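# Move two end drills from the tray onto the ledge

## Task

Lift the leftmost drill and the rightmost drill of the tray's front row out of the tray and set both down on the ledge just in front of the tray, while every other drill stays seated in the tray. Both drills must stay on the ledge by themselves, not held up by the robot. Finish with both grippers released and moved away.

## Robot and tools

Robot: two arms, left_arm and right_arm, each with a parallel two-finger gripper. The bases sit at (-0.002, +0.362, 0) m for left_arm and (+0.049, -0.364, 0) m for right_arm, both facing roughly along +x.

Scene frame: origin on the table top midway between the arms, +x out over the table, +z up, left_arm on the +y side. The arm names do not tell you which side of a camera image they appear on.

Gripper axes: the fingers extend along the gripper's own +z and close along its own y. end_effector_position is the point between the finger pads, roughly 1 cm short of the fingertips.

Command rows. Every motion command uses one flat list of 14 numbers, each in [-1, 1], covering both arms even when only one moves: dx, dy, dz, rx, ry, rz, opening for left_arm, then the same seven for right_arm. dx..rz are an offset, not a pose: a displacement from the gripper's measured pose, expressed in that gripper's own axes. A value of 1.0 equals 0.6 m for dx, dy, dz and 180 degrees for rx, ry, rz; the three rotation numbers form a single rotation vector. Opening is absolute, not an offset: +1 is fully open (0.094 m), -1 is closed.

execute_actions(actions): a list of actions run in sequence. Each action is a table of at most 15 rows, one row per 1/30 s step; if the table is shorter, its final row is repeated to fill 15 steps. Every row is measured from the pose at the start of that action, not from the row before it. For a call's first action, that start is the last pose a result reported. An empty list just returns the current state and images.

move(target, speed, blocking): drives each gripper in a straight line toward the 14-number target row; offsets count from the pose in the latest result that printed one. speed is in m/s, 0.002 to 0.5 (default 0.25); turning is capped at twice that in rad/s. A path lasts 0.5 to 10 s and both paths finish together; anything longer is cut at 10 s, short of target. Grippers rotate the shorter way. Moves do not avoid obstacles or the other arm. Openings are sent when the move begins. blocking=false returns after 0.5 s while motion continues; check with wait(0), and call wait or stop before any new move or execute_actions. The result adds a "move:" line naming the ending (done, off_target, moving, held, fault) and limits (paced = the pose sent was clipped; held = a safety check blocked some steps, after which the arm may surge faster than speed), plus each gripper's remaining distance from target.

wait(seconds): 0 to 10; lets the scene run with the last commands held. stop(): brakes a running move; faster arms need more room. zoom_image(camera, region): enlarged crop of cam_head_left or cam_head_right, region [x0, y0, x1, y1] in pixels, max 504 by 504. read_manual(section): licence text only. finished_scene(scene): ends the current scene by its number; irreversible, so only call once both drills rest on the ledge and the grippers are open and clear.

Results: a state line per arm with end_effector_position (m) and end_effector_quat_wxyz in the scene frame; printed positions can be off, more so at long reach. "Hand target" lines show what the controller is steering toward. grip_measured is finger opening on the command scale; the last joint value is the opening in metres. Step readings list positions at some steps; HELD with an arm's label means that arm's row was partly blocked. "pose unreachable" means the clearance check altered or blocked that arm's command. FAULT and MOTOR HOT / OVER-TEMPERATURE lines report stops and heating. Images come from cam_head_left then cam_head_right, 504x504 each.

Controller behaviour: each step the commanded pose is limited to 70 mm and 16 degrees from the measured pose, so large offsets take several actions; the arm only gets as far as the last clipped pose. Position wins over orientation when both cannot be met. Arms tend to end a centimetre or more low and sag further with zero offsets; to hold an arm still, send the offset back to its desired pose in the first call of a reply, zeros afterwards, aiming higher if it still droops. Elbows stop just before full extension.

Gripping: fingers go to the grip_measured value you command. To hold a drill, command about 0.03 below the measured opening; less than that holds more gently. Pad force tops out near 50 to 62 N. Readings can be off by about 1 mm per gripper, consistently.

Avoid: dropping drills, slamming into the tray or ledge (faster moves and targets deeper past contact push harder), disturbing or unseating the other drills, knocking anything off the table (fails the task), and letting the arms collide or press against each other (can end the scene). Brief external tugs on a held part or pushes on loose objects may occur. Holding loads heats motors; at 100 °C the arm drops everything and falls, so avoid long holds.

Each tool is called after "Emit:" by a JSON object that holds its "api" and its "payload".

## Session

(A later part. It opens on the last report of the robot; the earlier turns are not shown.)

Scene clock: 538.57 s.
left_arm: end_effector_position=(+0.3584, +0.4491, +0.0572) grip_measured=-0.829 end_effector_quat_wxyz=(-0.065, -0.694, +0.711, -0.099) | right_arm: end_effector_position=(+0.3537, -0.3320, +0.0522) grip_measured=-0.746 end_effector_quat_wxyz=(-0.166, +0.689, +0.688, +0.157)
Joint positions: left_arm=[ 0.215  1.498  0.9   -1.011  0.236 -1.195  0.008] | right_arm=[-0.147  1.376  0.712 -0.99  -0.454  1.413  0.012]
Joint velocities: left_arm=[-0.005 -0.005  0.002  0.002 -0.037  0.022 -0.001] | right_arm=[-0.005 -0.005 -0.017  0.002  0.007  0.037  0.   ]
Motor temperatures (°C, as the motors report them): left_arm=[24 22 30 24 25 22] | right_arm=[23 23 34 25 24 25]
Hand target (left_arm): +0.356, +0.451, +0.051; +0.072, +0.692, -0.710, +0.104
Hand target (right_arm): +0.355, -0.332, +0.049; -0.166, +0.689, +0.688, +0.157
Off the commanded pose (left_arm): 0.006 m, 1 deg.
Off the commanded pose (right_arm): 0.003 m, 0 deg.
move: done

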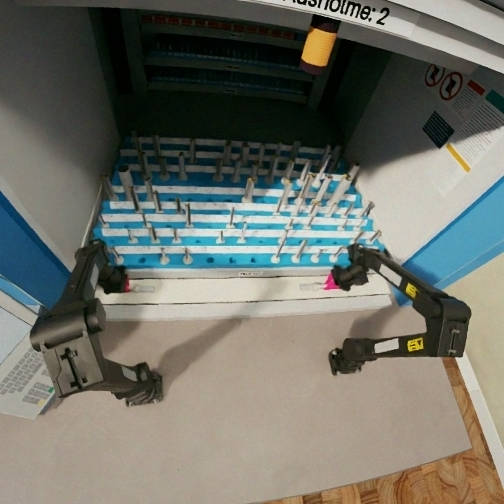

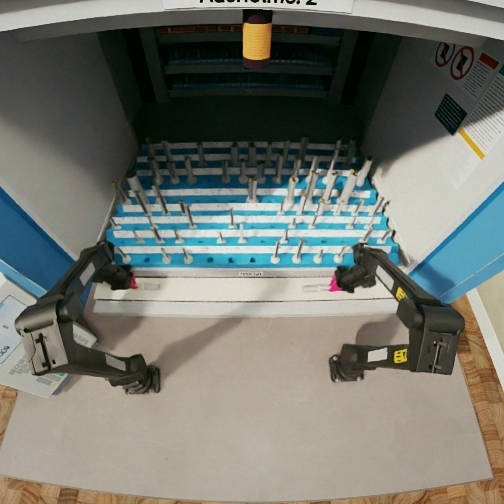

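Both look flat. Release gently.

Emit:
{"api": "execute_actions", "payload": {"actions": [[[0,0,0,0,0,0,-0.8,0,0,0,0,0,0,-0.72],[0,0,0,0,0,0,-0.78,0,0,0,0,0,0,-0.7],[0,0,0,0,0,0,-0.75,0,0,0,0,0,0,-0.67],[0,0,0,0,0,0,-0.72,0,0,0,0,0,0,-0.64],[0,0,0,0,0,0,-0.68,0,0,0,0,0,0,-0.6],[0,0,0,0,0,0,-0.63,0,0,0,0,0,0,-0.56],[0,0,0,0,0,0,-0.58,0,0,0,0,0,0,-0.52],[0,0,0,0,0,0,-0.52,0,0,0,0,0,0,-0.47],[0,0,0,0,0,0,-0.45,0,0,0,0,0,0,-0.42],[0,0,0,0,0,0,-0.4,0,0,0,0,0,0,-0.38]]]}}

Emit:
{"api": "zoom_image", "payload": {"camera": "cam_head_left", "region": [80, 240, 180, 310]}}

Emit:
{"api": "zoom_image", "payload": {"camera": "cam_head_right", "region": [300, 240, 400, 310]}}

Scene clock: 544.33 s.
left_arm: end_effector_position=(+0.3584, +0.4492, +0.0572) grip_measured=-0.402 end_effector_quat_wxyz=(-0.065, -0.693, +0.711, -0.099) | right_arm: end_effector_position=(+0.3537, -0.3321, +0.0521) grip_measured=-0.382 end_effector_quat_wxyz=(-0.166, +0.689, +0.688, +0.157)
Joint positions: left_arm=[ 0.215  1.498  0.9   -1.011  0.235 -1.194  0.028] | right_arm=[-0.147  1.376  0.712 -0.99  -0.453  1.413  0.029]
Joint velocities: left_arm=[-0.005 -0.005  0.002  0.007 -0.022 -0.037  0.001] | right_arm=[ 0.005 -0.015  0.017 -0.007 -0.007  0.007  0.001]
Motor temperatures (°C, as the motors report them): left_arm=[24 22 30 24 25 22] | right_arm=[23 23 34 25 24 24]
Hand target (left_arm): +0.358, +0.449, +0.057; +0.065, +0.694, -0.710, +0.099
Hand target (right_arm): +0.354, -0.332, +0.052; -0.166, +0.689, +0.688, +0.157
Off the commanded pose (left_arm): 0.000 m, 0 deg.
Off the commanded pose (right_arm): 0.000 m, 0 deg.
Step readings (end_effector_position):
0: left_arm (+0.3584, +0.4491, +0.0572) | right_arm (+0.3537, -0.3320, +0.0522)
1: left_arm (+0.3584, +0.4492, +0.0572) | right_arm (+0.3537, -0.3321, +0.0522)
2: left_arm (+0.3584, +0.4492, +0.0572) | right_arm (+0.3537, -0.3321, +0.0521)
4: left_arm (+0.3584, +0.4492, +0.0572) | right_arm (+0.3537, -0.3321, +0.0521)
8: left_arm (+0.3584, +0.4492, +0.0572) | right_arm (+0.3537, -0.3321, +0.0521)
15: end_effector_position above

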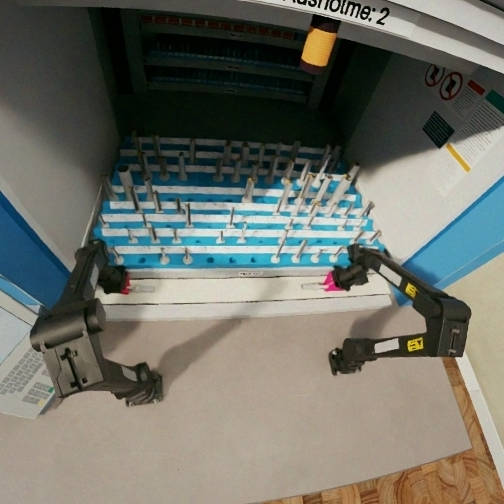

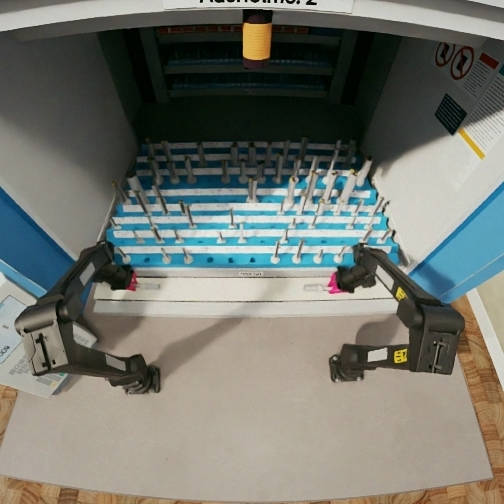

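Region (80, 240, 180, 310) of cam_head_left's 504x504 image, scaled by 5.040, with more detail than that image has; it fills the top 353 rows of this view, and the rest is white.

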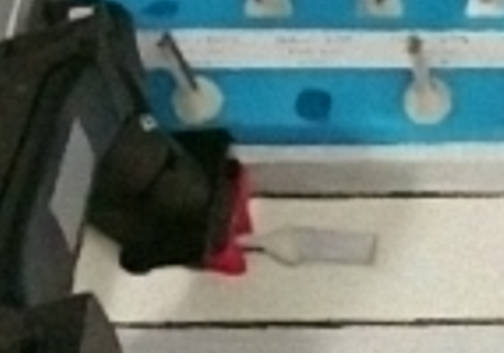

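Region (300, 240, 400, 310) of cam_head_right's 504x504 image, scaled by 5.040, with more detail than that image has; it fills the top 353 rows of this view, and the rest is white.

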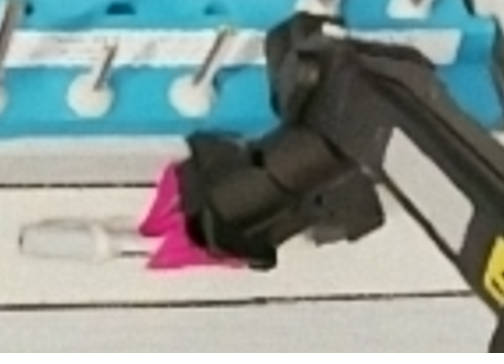

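Emit:
{"api": "move", "payload": {"target": [0.027,-0.022,-0.113,0.064,0,0.015,-0.2,0.052,0.022,-0.104,-0.059,0,-0.03,-0.2], "speed": 0.1}}

Scene clock: 552.60 s.
left_arm: end_effector_position=(+0.3682, +0.4437, +0.1212) grip_measured=-0.202 end_effector_quat_wxyz=(-0.000, -0.680, +0.714, -0.165) | right_arm: end_effector_position=(+0.3604, -0.3296, +0.1087) grip_measured=-0.202 end_effector_quat_wxyz=(-0.102, +0.672, +0.700, +0.218)
Joint positions: left_arm=[ 0.223  1.325  0.9   -1.011  0.305 -1.188  0.037] | right_arm=[-0.147  1.18   0.712 -1.005 -0.476  1.413  0.037]
Joint velocities: left_arm=[ 0.005  0.005 -0.002 -0.022  0.037  0.022  0.   ] | right_arm=[-0.005 -0.015  0.002 -0.007  0.037 -0.007 -0.   ]
Motor temperatures (°C, as the motors report them): left_arm=[24 22 30 24 25 22] | right_arm=[23 23 34 25 24 24]
Hand target (left_arm): +0.368, +0.448, +0.129; -0.008, +0.678, -0.715, +0.170
Hand target (right_arm): +0.369, -0.332, +0.122; -0.093, +0.668, +0.703, +0.226
Off the commanded pose (left_arm): 0.008 m, 1 deg.
Off the commanded pose (right_arm): 0.015 m, 2 deg.
move: off_target (right_arm)

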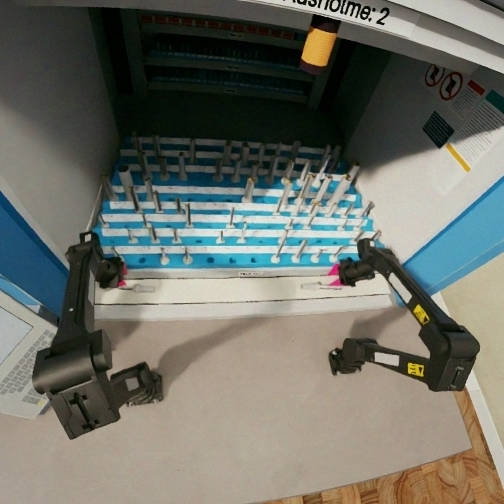

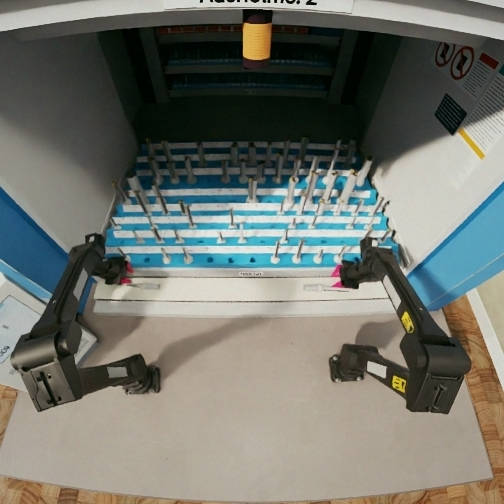

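Emit:
{"api": "move", "payload": {"target": [0.053,0.171,-0.206,0.08,0,0.02,-0.2,0.089,-0.185,-0.18,-0.075,0,-0.035,-0.2], "speed": 0.25}}

Emit:
{"api": "zoom_image", "payload": {"camera": "cam_head_left", "region": [70, 220, 420, 330]}}

Scene clock: 559.40 s.
left_arm: end_effector_position=(+0.2417, +0.4423, +0.2329) grip_measured=-0.202 end_effector_quat_wxyz=(+0.106, -0.651, +0.709, -0.251) | right_arm: end_effector_position=(+0.2329, -0.3276, +0.2060) grip_measured=-0.202 end_effector_quat_wxyz=(-0.007, +0.643, +0.705, +0.301)
Joint positions: left_arm=[ 0.499  0.769  0.788 -1.298  0.474 -0.927  0.037] | right_arm=[-0.308  0.514  0.624 -1.406 -0.553  1.255  0.037]
Joint velocities: left_arm=[-0.005 -0.005  0.007 -0.007 -0.095  0.022  0.   ] | right_arm=[ 0.015 -0.024 -0.007 -0.002 -0.022 -0.066  0.001]
Motor temperatures (°C, as the motors report them): left_arm=[24 22 31 24 25 22] | right_arm=[23 23 34 25 24 24]
Hand target (left_arm): +0.238, +0.441, +0.226; -0.094, +0.651, -0.710, +0.250
Hand target (right_arm): +0.233, -0.328, +0.212; -0.008, +0.640, +0.706, +0.302
Off the commanded pose (left_arm): 0.013 m, 2 deg.
Off the commanded pose (right_arm): 0.004 m, 1 deg.
move: off_target (left_arm)

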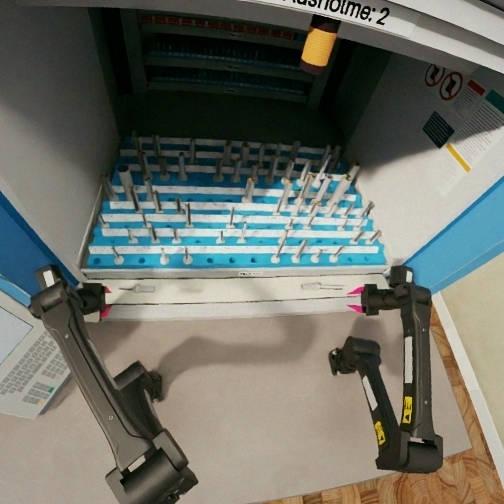

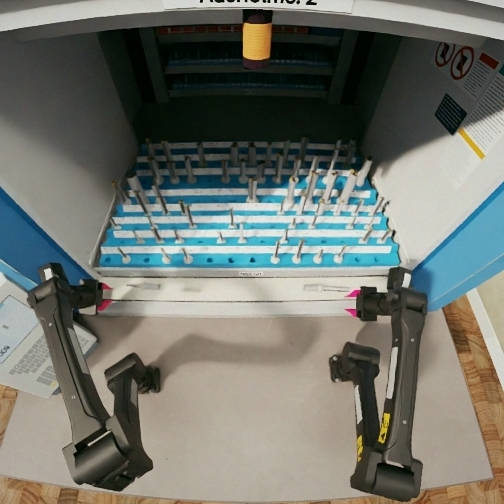

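Region (70, 220, 420, 330) of cam_head_left's 504x504 image, scaled by 1.440, with more detail than that image has; it fills the top 158 rows of this view, and the rest is white.

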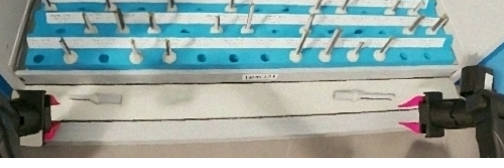

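Emit:
{"api": "finished_scene", "payload": {"scene": 1}}

The scene is finished: the task was done.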